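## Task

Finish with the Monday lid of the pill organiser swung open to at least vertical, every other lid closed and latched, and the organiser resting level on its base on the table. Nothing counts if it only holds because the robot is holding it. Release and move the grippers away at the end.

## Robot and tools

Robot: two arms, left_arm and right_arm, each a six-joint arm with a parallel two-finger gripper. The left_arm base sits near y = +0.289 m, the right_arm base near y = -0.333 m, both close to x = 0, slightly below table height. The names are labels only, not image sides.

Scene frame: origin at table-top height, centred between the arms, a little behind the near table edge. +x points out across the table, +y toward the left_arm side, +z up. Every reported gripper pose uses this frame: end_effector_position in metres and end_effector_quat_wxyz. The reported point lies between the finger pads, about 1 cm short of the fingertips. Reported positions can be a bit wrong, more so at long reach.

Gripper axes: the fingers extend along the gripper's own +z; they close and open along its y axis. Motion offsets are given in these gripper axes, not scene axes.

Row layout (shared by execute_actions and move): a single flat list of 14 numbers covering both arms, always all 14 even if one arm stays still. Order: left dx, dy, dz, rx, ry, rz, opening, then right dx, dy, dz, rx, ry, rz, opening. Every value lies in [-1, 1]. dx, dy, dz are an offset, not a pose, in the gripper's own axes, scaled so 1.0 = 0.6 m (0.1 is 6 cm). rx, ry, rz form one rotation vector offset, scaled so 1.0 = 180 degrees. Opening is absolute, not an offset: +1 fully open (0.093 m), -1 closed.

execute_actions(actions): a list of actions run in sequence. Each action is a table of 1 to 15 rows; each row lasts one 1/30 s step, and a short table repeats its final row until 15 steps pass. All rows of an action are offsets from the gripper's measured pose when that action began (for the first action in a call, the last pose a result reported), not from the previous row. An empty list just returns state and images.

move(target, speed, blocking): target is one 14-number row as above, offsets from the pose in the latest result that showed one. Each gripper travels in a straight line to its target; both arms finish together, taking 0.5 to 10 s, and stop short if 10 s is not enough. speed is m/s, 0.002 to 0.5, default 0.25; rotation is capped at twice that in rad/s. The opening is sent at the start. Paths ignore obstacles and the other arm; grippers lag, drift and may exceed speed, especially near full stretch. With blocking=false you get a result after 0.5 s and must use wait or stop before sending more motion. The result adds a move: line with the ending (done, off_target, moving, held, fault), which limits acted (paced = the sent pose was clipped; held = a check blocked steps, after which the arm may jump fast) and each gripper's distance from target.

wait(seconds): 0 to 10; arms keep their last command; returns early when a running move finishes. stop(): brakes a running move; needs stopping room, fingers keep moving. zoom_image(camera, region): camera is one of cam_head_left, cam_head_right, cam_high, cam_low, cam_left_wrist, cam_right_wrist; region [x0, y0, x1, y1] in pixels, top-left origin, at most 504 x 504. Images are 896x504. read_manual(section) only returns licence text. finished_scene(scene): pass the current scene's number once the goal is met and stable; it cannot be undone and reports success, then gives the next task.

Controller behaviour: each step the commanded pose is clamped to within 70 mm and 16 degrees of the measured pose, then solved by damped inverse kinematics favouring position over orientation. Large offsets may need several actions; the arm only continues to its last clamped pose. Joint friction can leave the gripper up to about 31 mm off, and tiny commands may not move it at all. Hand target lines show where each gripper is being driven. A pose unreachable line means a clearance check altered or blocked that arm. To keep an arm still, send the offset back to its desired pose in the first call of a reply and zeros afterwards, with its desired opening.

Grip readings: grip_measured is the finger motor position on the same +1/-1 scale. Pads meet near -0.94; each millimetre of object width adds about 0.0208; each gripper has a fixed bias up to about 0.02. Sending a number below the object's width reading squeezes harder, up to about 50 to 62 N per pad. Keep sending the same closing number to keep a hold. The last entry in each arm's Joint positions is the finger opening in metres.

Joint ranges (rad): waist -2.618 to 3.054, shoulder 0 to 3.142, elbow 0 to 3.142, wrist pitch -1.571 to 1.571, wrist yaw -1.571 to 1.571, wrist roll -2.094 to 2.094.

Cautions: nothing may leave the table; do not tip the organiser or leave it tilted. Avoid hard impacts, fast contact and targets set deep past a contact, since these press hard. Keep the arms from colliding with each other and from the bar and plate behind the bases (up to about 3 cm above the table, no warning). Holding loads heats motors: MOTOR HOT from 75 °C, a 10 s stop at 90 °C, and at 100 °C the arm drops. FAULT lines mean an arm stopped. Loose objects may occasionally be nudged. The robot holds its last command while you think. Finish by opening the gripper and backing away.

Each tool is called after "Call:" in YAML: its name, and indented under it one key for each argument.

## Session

Call:
execute_actions:
  actions: []

Scene clock: 0.00 s.
left_arm: end_effector_position=(+0.4111, +0.3721, +0.3336) grip_measured=+1.000 end_effector_quat_wxyz=(+0.506, +0.670, +0.513, +0.178) | right_arm: end_effector_position=(+0.1291, -0.0215, +0.2058) grip_measured=+0.999 end_effector_quat_wxyz=(-0.061, +0.995, +0.052, +0.056)
Joint positions: left_arm=[ 0.623  1.728  1.842 -0.969  0.953  1.967  0.093] | right_arm=[ 1.332  1.772  1.82  -1.503  0.09  -1.996  0.093]
Joint velocities: left_arm=[-0.007 -0.012 -0.002 -0.022  0.007 -0.022  0.   ] | right_arm=[-0.002 -0.002 -0.002  0.066 -0.051 -0.007  0.   ]
Motor temperatures (°C, as the motors report them): left_arm=[22 34 31 23 24 24] | right_arm=[24 32 29 30 23 22]
Hand target (left_arm): +0.411, +0.372, +0.334; +0.506, +0.670, +0.513, +0.178
Hand target (right_arm): +0.129, -0.022, +0.206; -0.061, +0.995, +0.052, +0.056
camera_calibration (this result's frames):
cam_left_wrist: T_world_to_cam=[[-0.514474, -0.0384025, -0.856646, 0.506948], [0.0369012, 0.99708, -0.0668597, -0.325413], [0.856712, -0.0660088, -0.511554, -0.0783045], [0, 0, 0, 1]] pos_world=[0.339904, 0.338762, 0.372461]
cam_right_wrist: T_world_to_cam=[[-0.110576, 0.988457, 0.10356, 0.0168008], [0.844641, 0.0385471, 0.533944, -0.176152], [0.523789, 0.146513, -0.839154, 0.184384], [0, 0, 0, 1]] pos_world=[0.0540652, -0.0368312, 0.247042]

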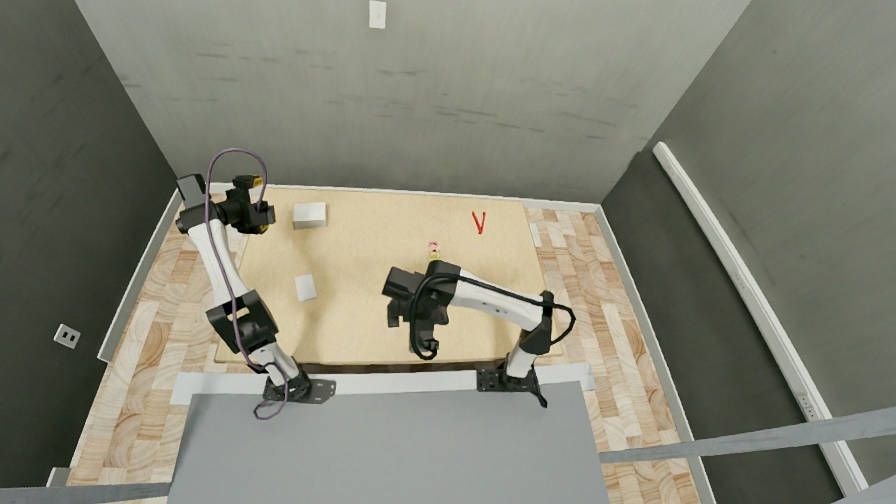

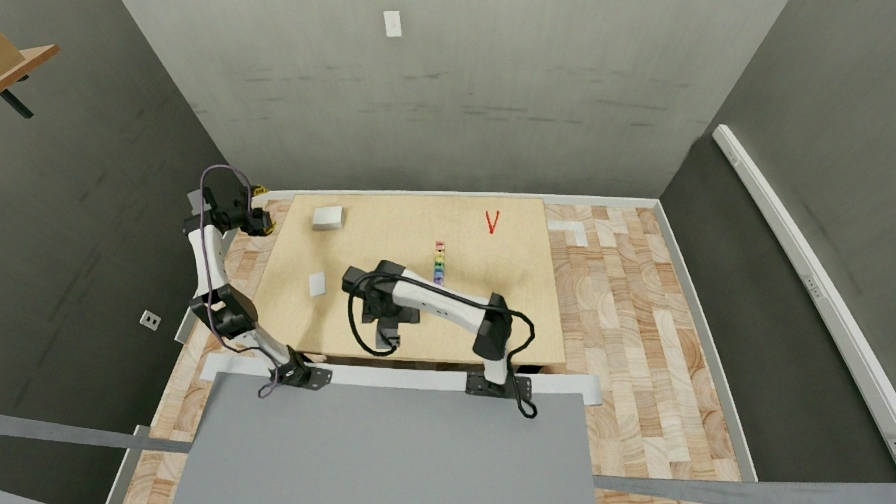

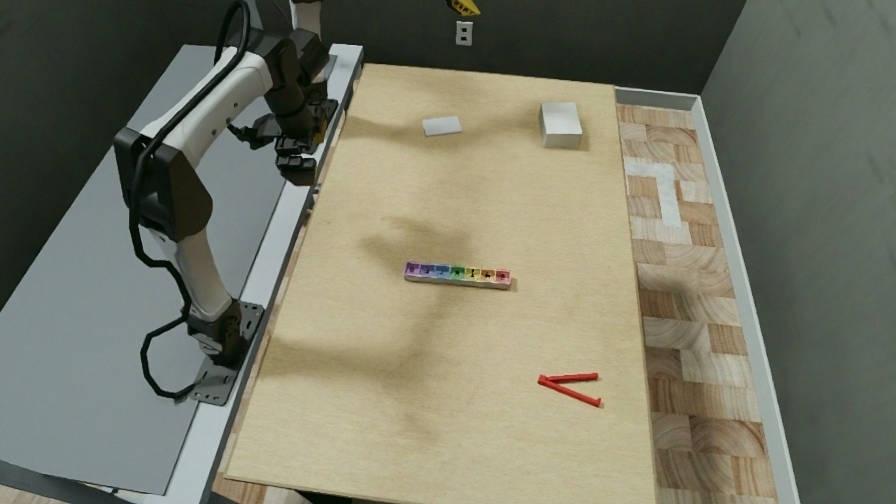

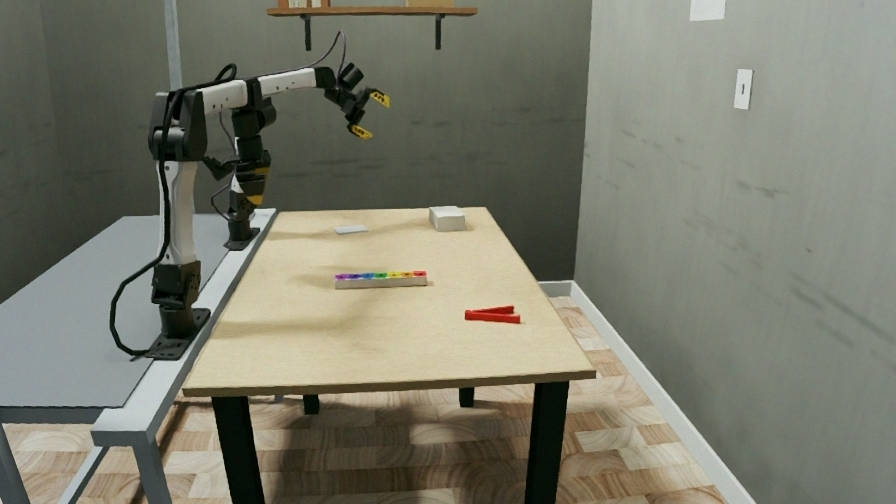

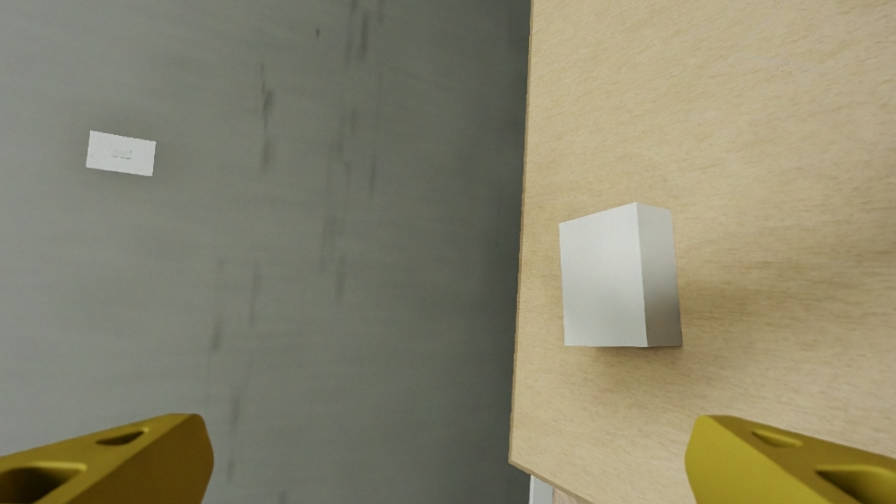

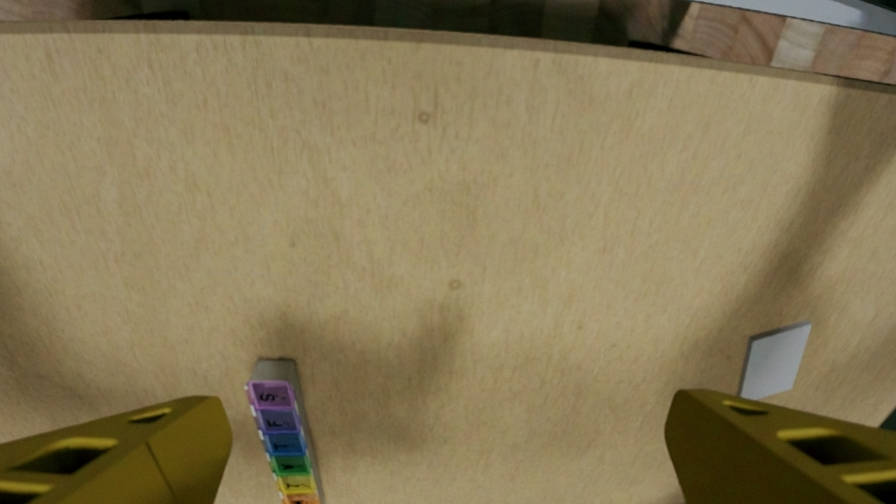

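Call:
zoom_image:
  camera: "cam_high"
  region: [390, 245, 530, 305]

Call:
zoom_image:
  camera: "cam_low"
  region: [320, 255, 440, 300]

Call:
zoom_image:
  camera: "cam_right_wrist"
  region: [210, 340, 370, 504]

Call:
zoom_image:
  camera: "cam_head_right"
  region: [400, 225, 480, 305]

Call:
zoom_image:
  camera: "cam_head_left"
  region: [395, 220, 475, 300]

Region (390, 245, 530, 305) of cam_high's 896x504 image, scaled by 3.600, with more detail than that image has; it fills the top 216 rows of this view, and the rest is white.

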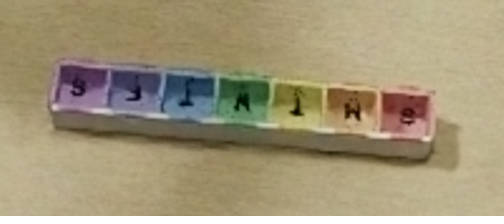

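Region (320, 255, 440, 300) of cam_low's 896x504 image, scaled by 4.200, with more detail than that image has; it fills the top 189 rows of this view, and the rest is white.

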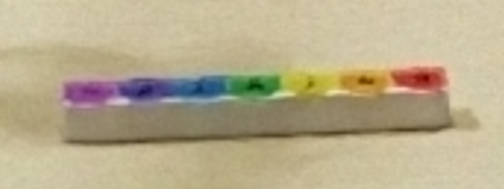

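Region (210, 340, 370, 504) of cam_right_wrist's 896x504 image, scaled by 3.073, with more detail than that image has; it fills the left 492 columns of this view, and the rest is white.

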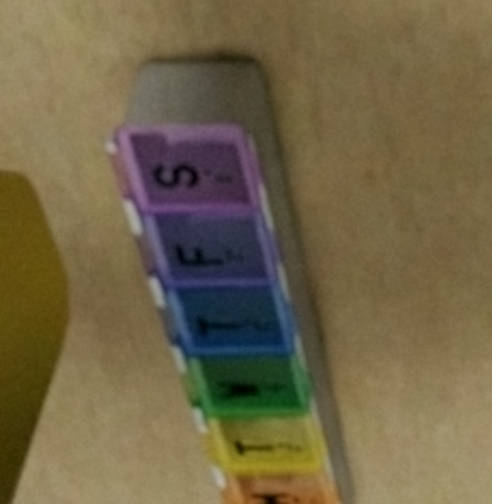

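Region (400, 225, 480, 305) of cam_head_right's 896x504 image, scaled by 6.300, with more detail than that image has.

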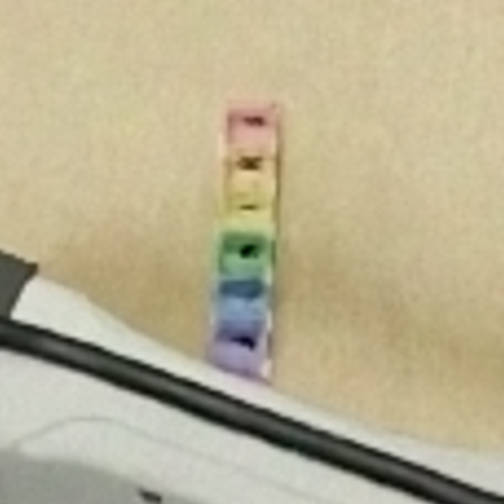

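Region (395, 220, 475, 300) of cam_head_left's 896x504 image, scaled by 6.300, with more detail than that image has.

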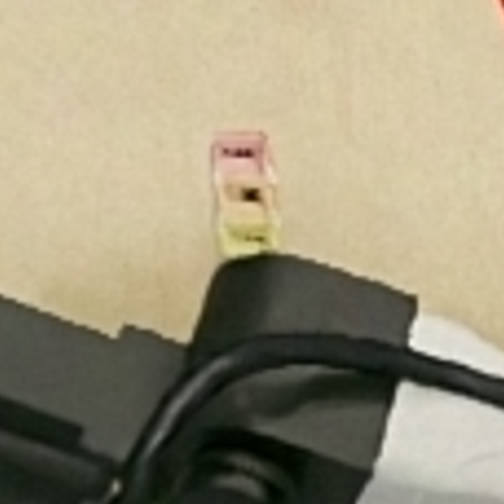

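Call:
move:
  target: [-0.3977,-0.3318,0.193,0.1758,-0.0465,0.1589,-1,0.499,0.2385,0.2087,0.0632,0.0354,0.5361,1]
  speed: 0.5

Scene clock: 122.37 s.
left_arm: end_effector_position=(+0.3012, +0.0999, +0.1991) grip_measured=-0.979 end_effector_quat_wxyz=(+0.304, +0.892, +0.317, +0.107) | right_arm: end_effector_position=(+0.4498, -0.1337, +0.0977) grip_measured=+0.999 end_effector_quat_wxyz=(-0.159, +0.691, -0.704, +0.049)
Joint positions: left_arm=[-0.298  1.407  1.287 -0.873  0.329  1.962  0.   ] | right_arm=[ 0.519  2.113  1.856 -0.985  0.038 -1.12   0.093]
Joint velocities: left_arm=[-0.022 -0.012 -0.012  0.022 -0.037  0.007  0.   ] | right_arm=[-0.007 -0.007  0.012 -0.022 -0.066 -0.022 -0.   ]
Motor temperatures (°C, as the motors report them): left_arm=[22 44 37 29 25 24] | right_arm=[24 41 34 28 23 22]
Hand target (left_arm): +0.302, +0.101, +0.183; +0.288, +0.895, +0.326, +0.097
Hand target (right_arm): +0.455, -0.127, +0.101; -0.171, +0.688, -0.703, +0.046
Off the commanded pose (left_arm): 0.019 m, 3 deg.
Off the commanded pose (right_arm): 0.017 m, 2 deg.
move: off_target (left_arm, right_arm)
camera_calibration (this result's frames):
cam_left_wrist: T_world_to_cam=[[-0.507289, 0.615206, -0.603473, 0.206869], [0.529106, 0.775086, 0.345381, -0.267056], [0.680224, -0.144093, -0.718702, 0.0312473], [0, 0, 0, 1]] pos_world=[0.224988, 0.084227, 0.239533]
cam_right_wrist: T_world_to_cam=[[0.959974, -0.0383507, 0.277451, -0.461525], [-0.116439, -0.955569, 0.270794, -0.0598806], [0.254738, -0.292262, -0.921787, 0.0126153], [0, 0, 0, 1]] pos_world=[0.432866, -0.0712329, 0.155894]

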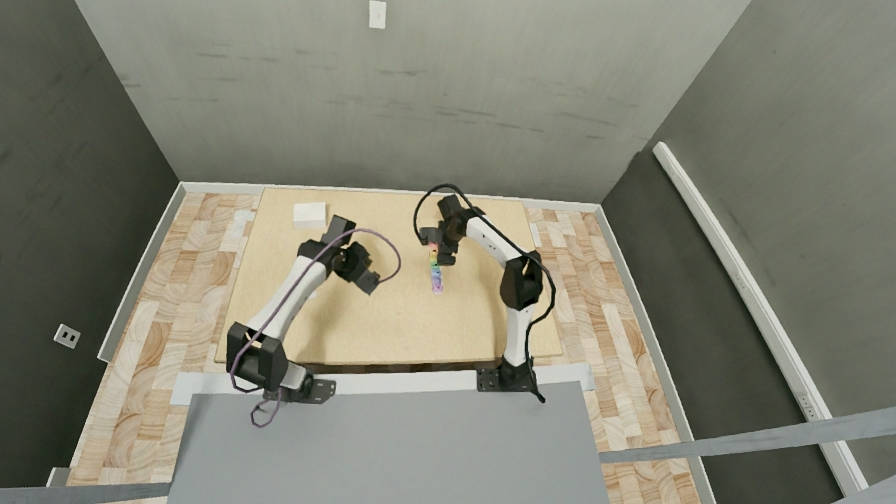

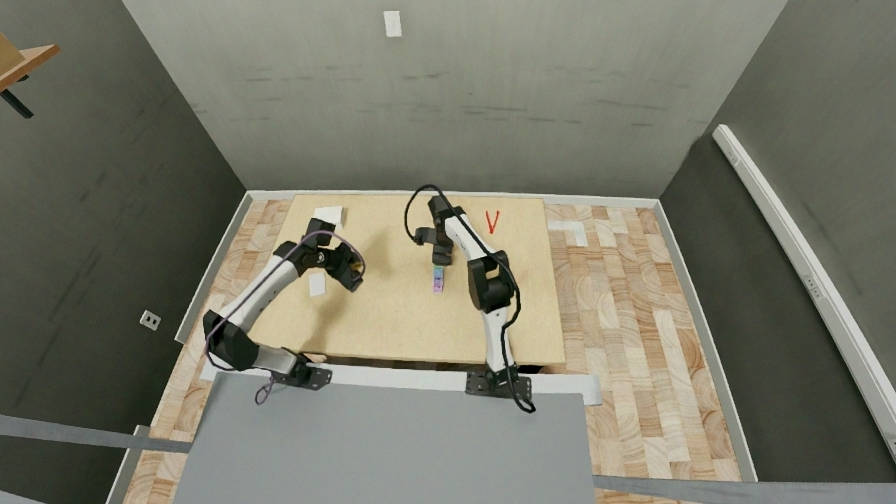

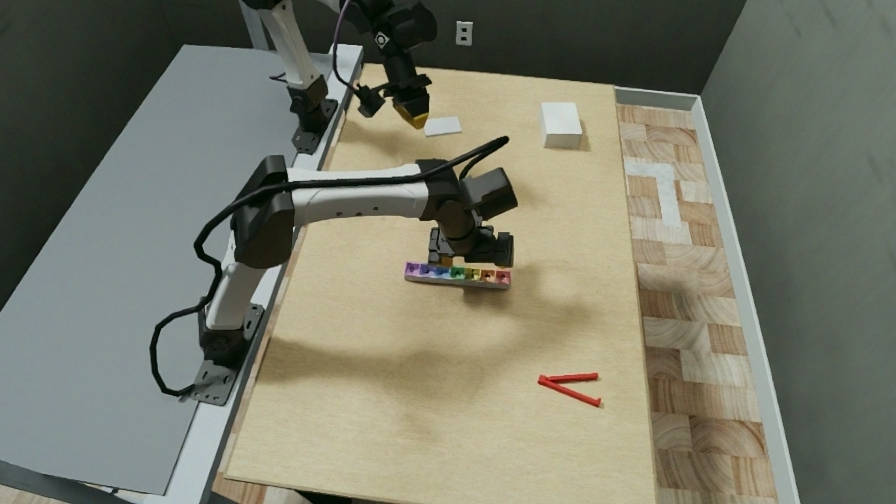

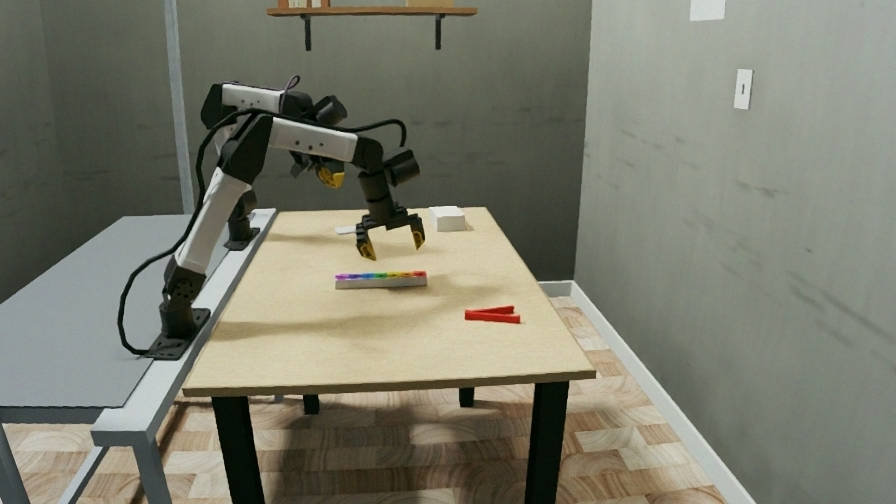

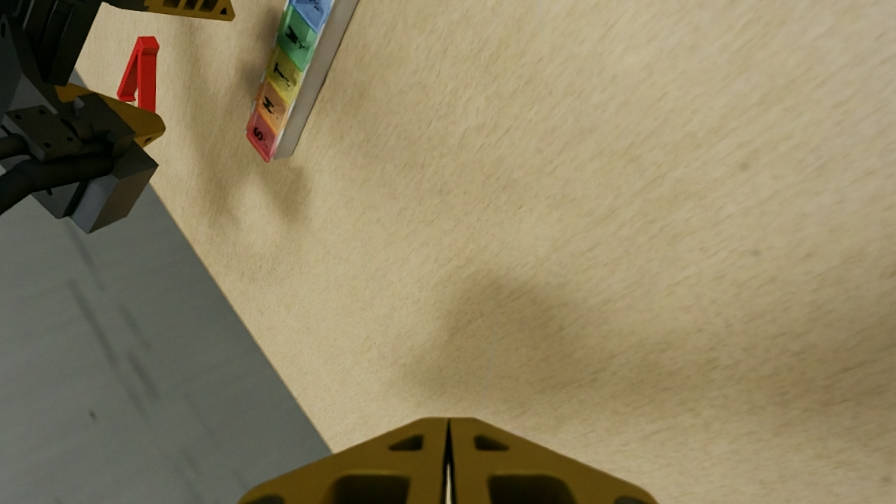

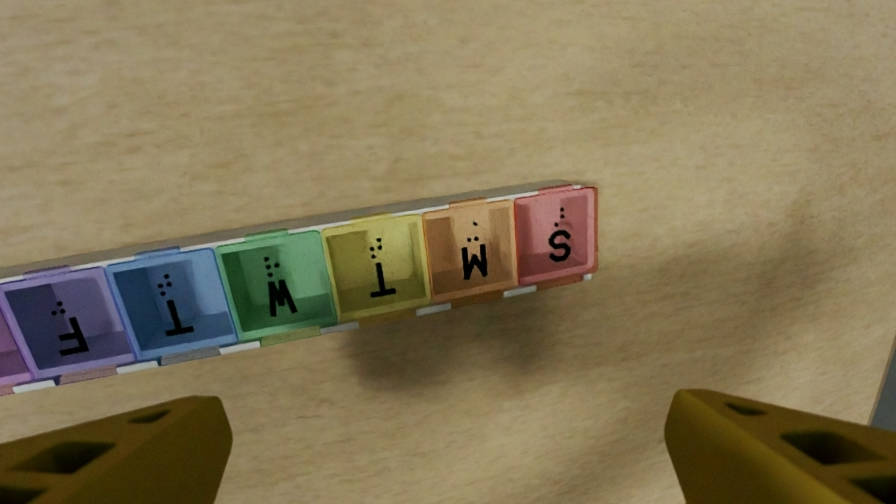

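Call:
zoom_image:
  camera: "cam_right_wrist"
  region: [380, 160, 620, 340]

Call:
zoom_image:
  camera: "cam_right_wrist"
  region: [0, 200, 360, 410]

Call:
zoom_image:
  camera: "cam_left_wrist"
  region: [220, 0, 400, 180]

Region (380, 160, 620, 340) of cam_right_wrist's 896x504 image, scaled by 2.100, with more detail than that image has; it fills the top 378 rows of this view, and the rest is white.

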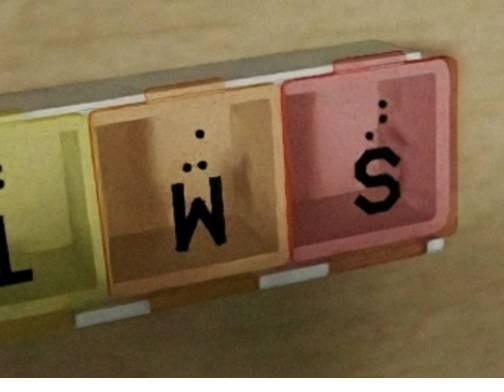

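Region (0, 200, 360, 410) of cam_right_wrist's 896x504 image, scaled by 1.400, with more detail than that image has; it fills the top 294 rows of this view, and the rest is white.

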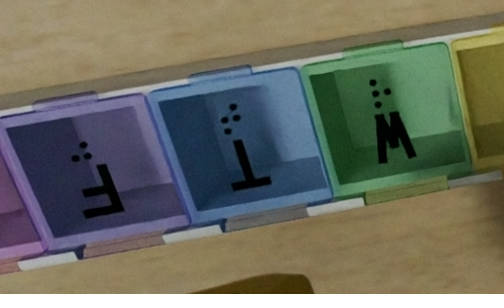

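Region (220, 0, 400, 180) of cam_left_wrist's 896x504 image, scaled by 2.800, with more detail than that image has.

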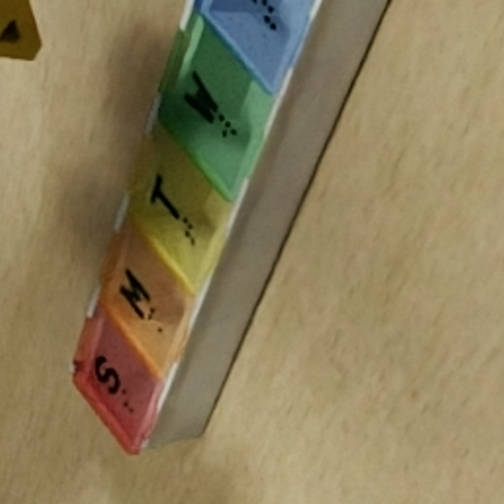

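Call:
move:
  target: [-0.1995,0.0969,0.3067,0.016,0,0,-1,-0.028,-0.005,0.065,0.0613,0.0365,0.4602,1]
  speed: 0.5

Scene clock: 166.23 s.
left_arm: end_effector_position=(+0.3063, -0.0947, +0.0896) grip_measured=-0.979 end_effector_quat_wxyz=(+0.280, +0.902, +0.316, +0.091) | right_arm: end_effector_position=(+0.4641, -0.1183, +0.0641) grip_measured=+0.999 end_effector_quat_wxyz=(+0.173, -0.029, +0.984, -0.025)
Joint positions: left_arm=[-0.78   1.917  1.446 -0.505  0.064  1.569  0.   ] | right_arm=[ 0.602  2.259  1.949 -0.983  0.255  0.427  0.093]
Joint velocities: left_arm=[ 0.002 -0.017  0.002 -0.066 -0.081 -0.037  0.   ] | right_arm=[-0.007  0.012  0.012 -0.066 -0.007 -0.007  0.001]
Motor temperatures (°C, as the motors report them): left_arm=[22 38 36 31 24 24] | right_arm=[24 48 39 29 23 22]
Hand target (left_arm): +0.311, -0.098, +0.088; +0.281, +0.900, +0.320, +0.096
Hand target (right_arm): +0.463, -0.111, +0.063; +0.173, -0.033, +0.984, -0.029
Off the commanded pose (left_arm): 0.004 m, 1 deg.
Off the commanded pose (right_arm): 0.007 m, 1 deg.
move: done
camera_calibration (this result's frames):
cam_left_wrist: T_world_to_cam=[[-0.525865, 0.643639, -0.556053, 0.267264], [0.553977, 0.755246, 0.350305, -0.0910345], [0.645427, -0.123828, -0.753718, -0.0632701], [0, 0, 0, 1]] pos_world=[0.231812, -0.111103, 0.132815]
cam_right_wrist: T_world_to_cam=[[0.0540351, -0.99739, 0.0478941, -0.143566], [-0.993555, -0.0489174, 0.10225, 0.490733], [-0.0996401, -0.0531105, -0.993605, 0.179821], [0, 0, 0, 1]] pos_world=[0.513246, -0.109635, 0.135369]

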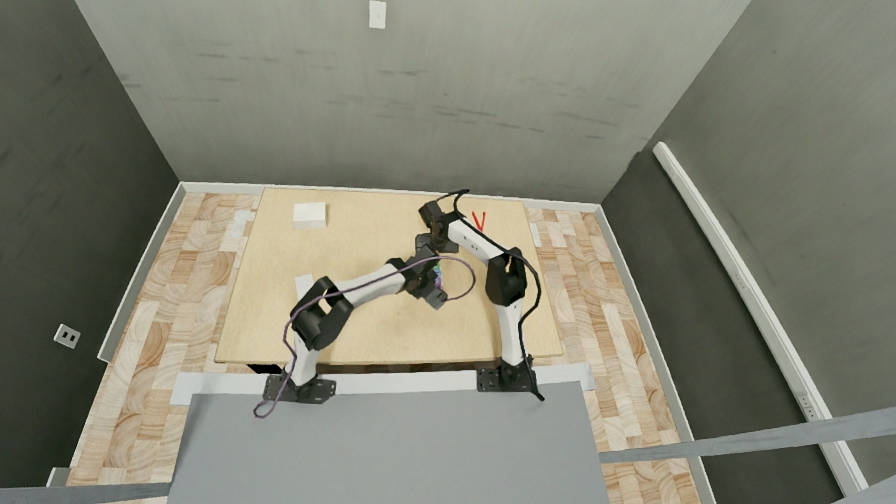

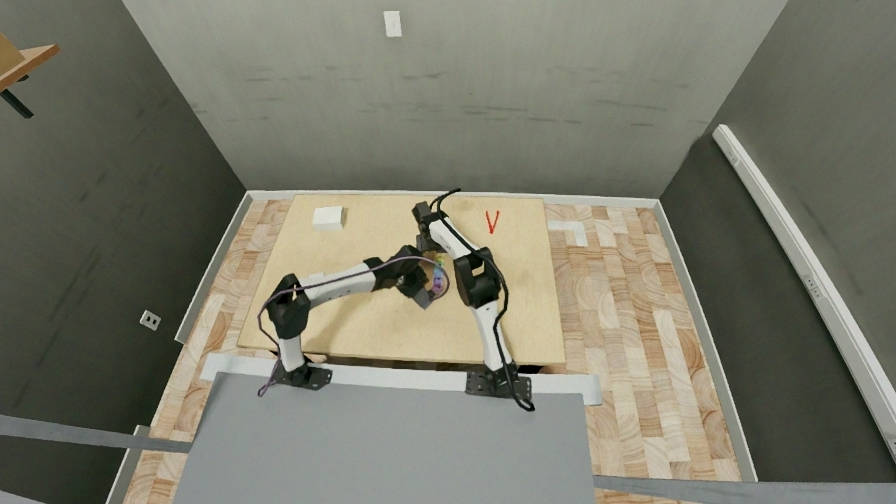

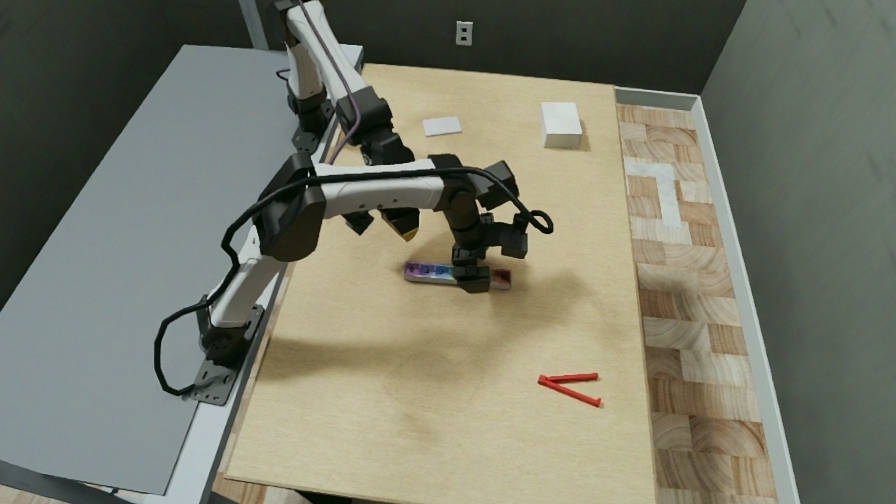

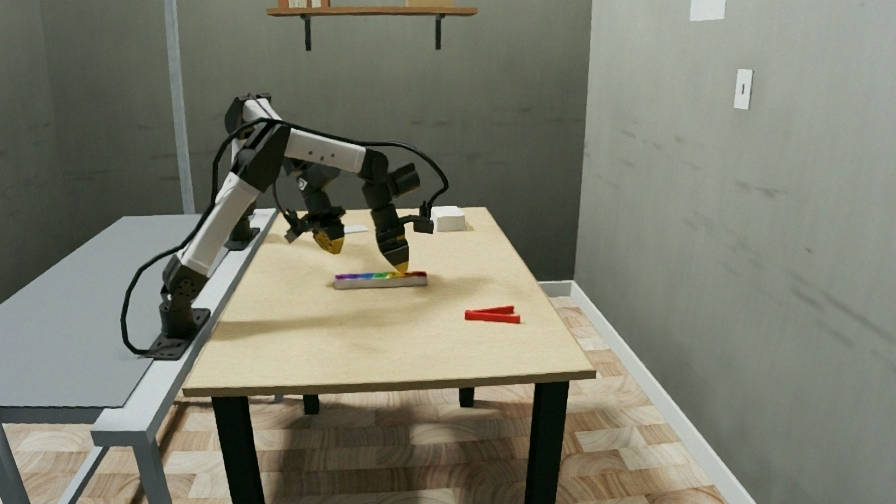

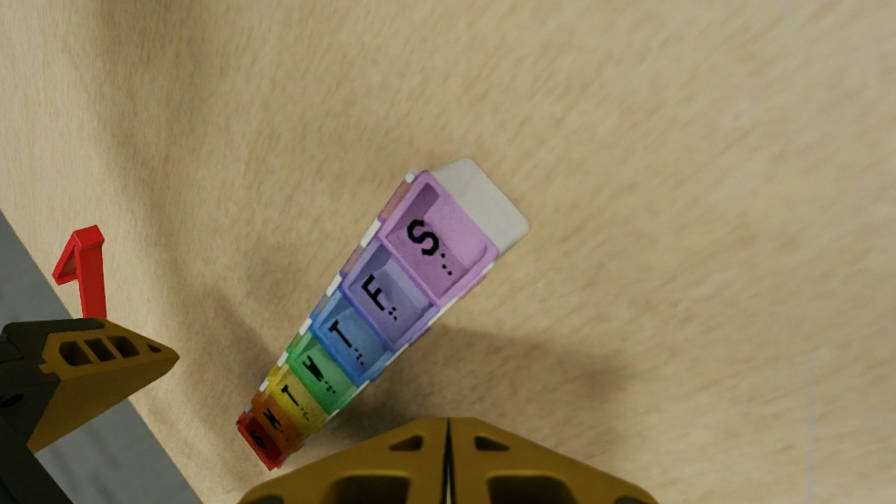

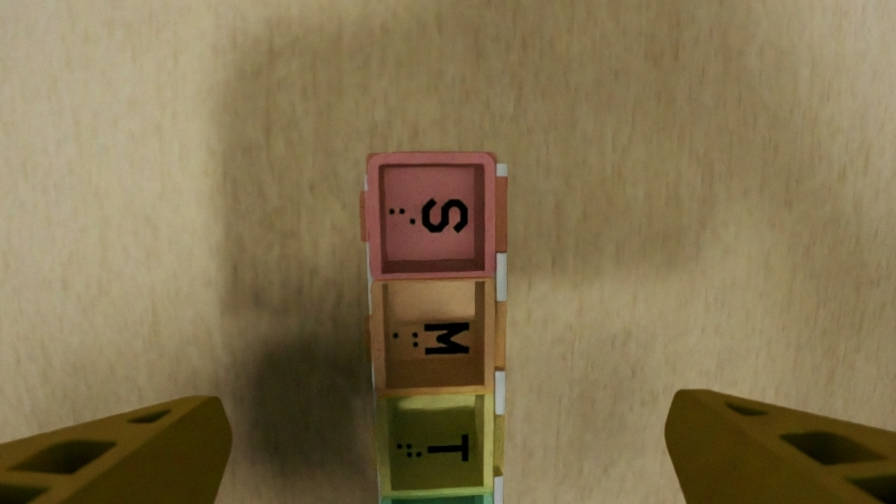

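Call:
execute_actions:
  actions: []

Scene clock: 175.47 s.
left_arm: end_effector_position=(+0.3064, -0.0947, +0.0896) grip_measured=-0.979 end_effector_quat_wxyz=(+0.280, +0.902, +0.317, +0.092) | right_arm: end_effector_position=(+0.4638, -0.1185, +0.0640) grip_measured=+0.999 end_effector_quat_wxyz=(+0.172, -0.028, +0.984, -0.025)
Joint positions: left_arm=[-0.78   1.917  1.446 -0.505  0.063  1.569  0.   ] | right_arm=[ 0.602  2.259  1.949 -0.985  0.255  0.429  0.093]
Joint velocities: left_arm=[-0.017 -0.017  0.002 -0.022  0.007 -0.066  0.   ] | right_arm=[ 0.002 -0.007  0.017 -0.051 -0.037  0.037 -0.   ]
Motor temperatures (°C, as the motors report them): left_arm=[22 40 38 31 24 24] | right_arm=[24 49 39 28 23 22]
Hand target (left_arm): +0.311, -0.098, +0.088; +0.281, +0.900, +0.320, +0.096
Hand target (right_arm): +0.463, -0.111, +0.063; +0.173, -0.033, +0.984, -0.029
Off the commanded pose (left_arm): 0.004 m, 1 deg.
Off the commanded pose (right_arm): 0.007 m, 1 deg.
camera_calibration (this result's frames):
cam_left_wrist: T_world_to_cam=[[-0.526164, 0.643397, -0.55605, 0.267333], [0.55355, 0.755515, 0.350397, -0.0909442], [0.645549, -0.123435, -0.753678, -0.0633021], [0, 0, 0, 1]] pos_world=[0.231868, -0.111105, 0.132808]
cam_right_wrist: T_world_to_cam=[[0.0519078, -0.997491, 0.0481464, -0.142815], [-0.993552, -0.0467168, 0.103301, 0.490651], [-0.100793, -0.0531981, -0.993484, 0.180209], [0, 0, 0, 1]] pos_world=[0.513065, -0.109948, 0.135226]

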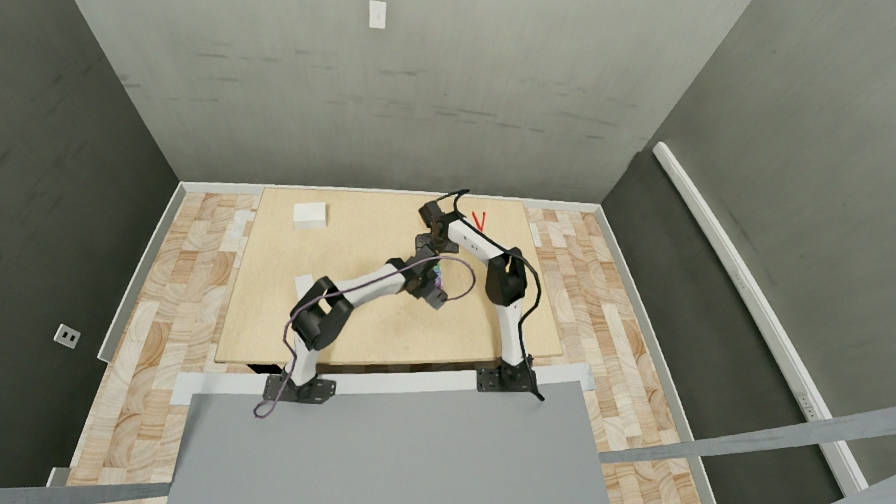

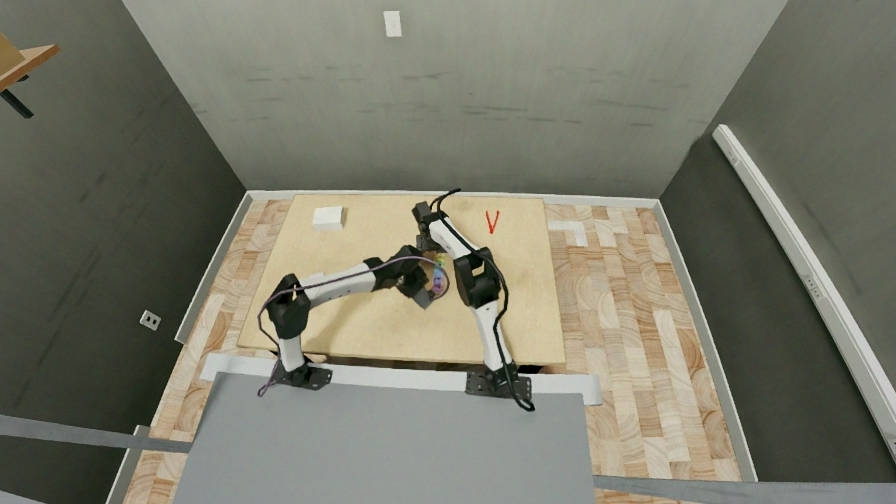

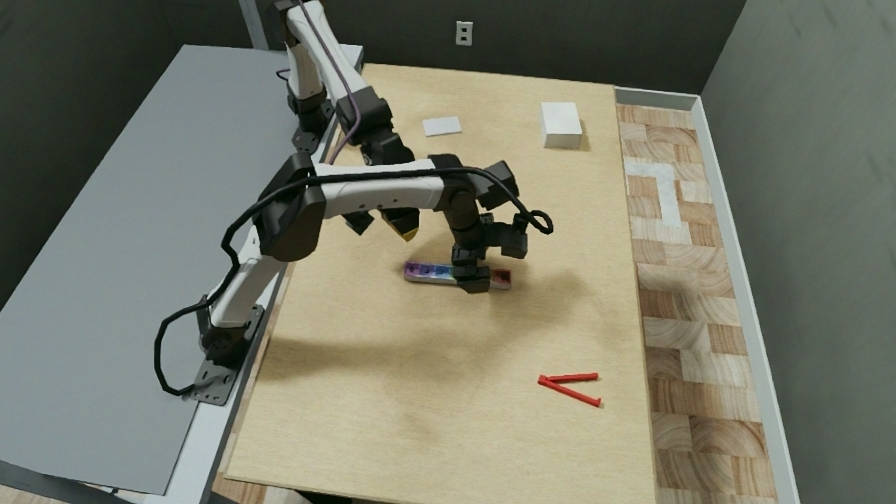

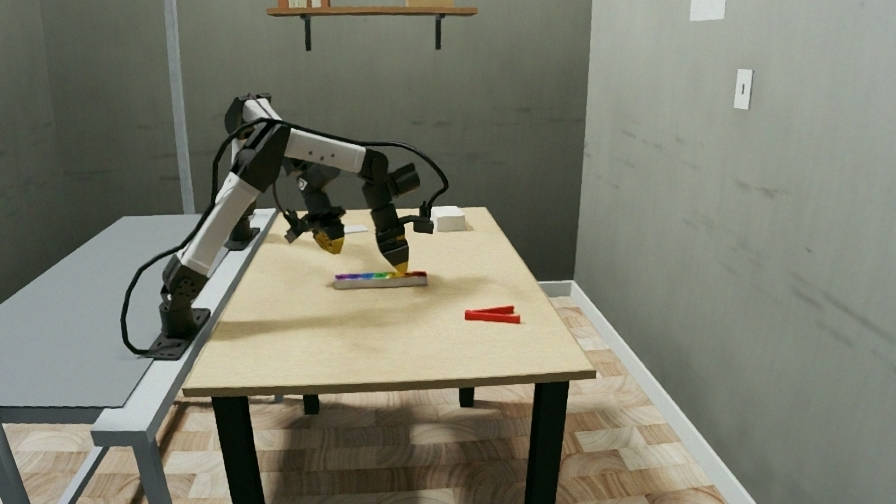

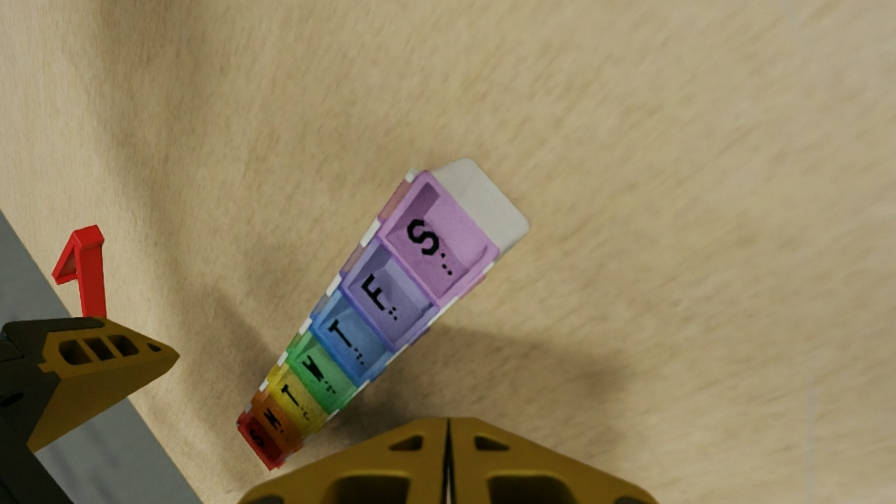

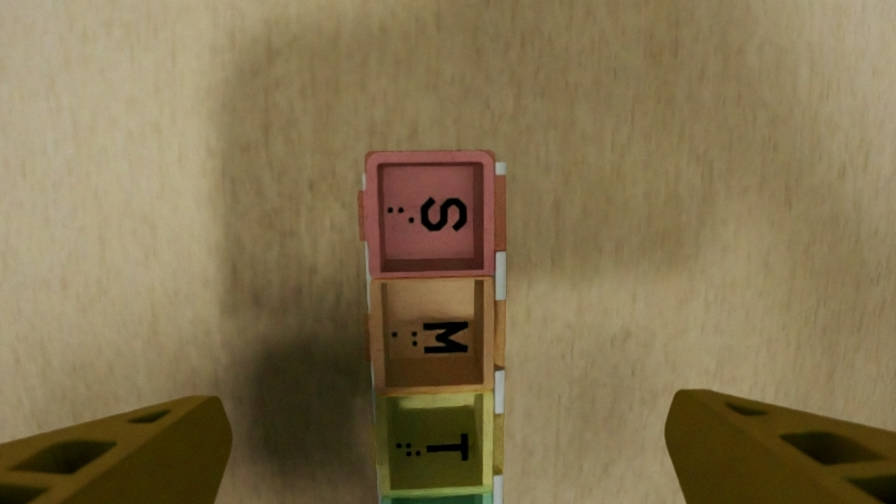

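Call:
zoom_image:
  camera: "cam_left_wrist"
  region: [300, 140, 560, 400]

Call:
zoom_image:
  camera: "cam_right_wrist"
  region: [330, 240, 540, 450]

Region (300, 140, 560, 400) of cam_left_wrist's 896x504 image, scaled by 1.938, with more detail than that image has.

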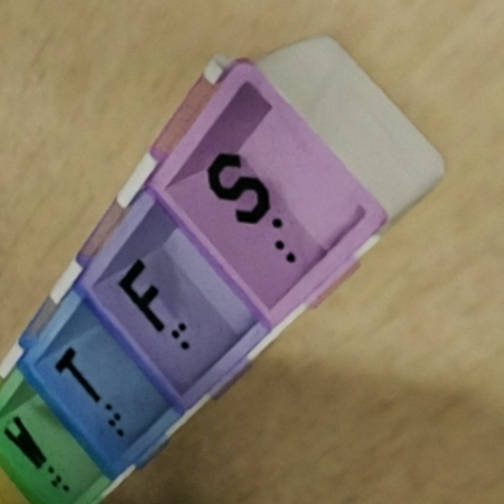

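Region (330, 240, 540, 450) of cam_right_wrist's 896x504 image, scaled by 2.400, with more detail than that image has.

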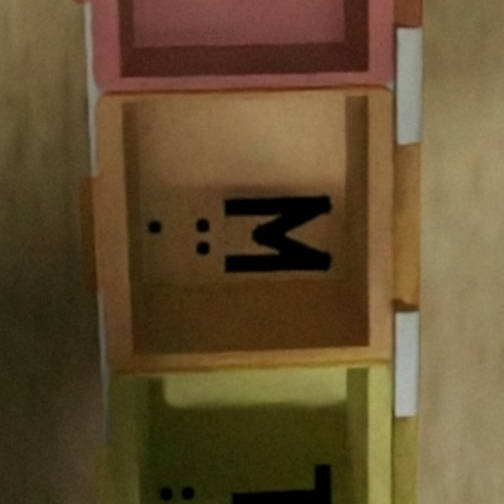

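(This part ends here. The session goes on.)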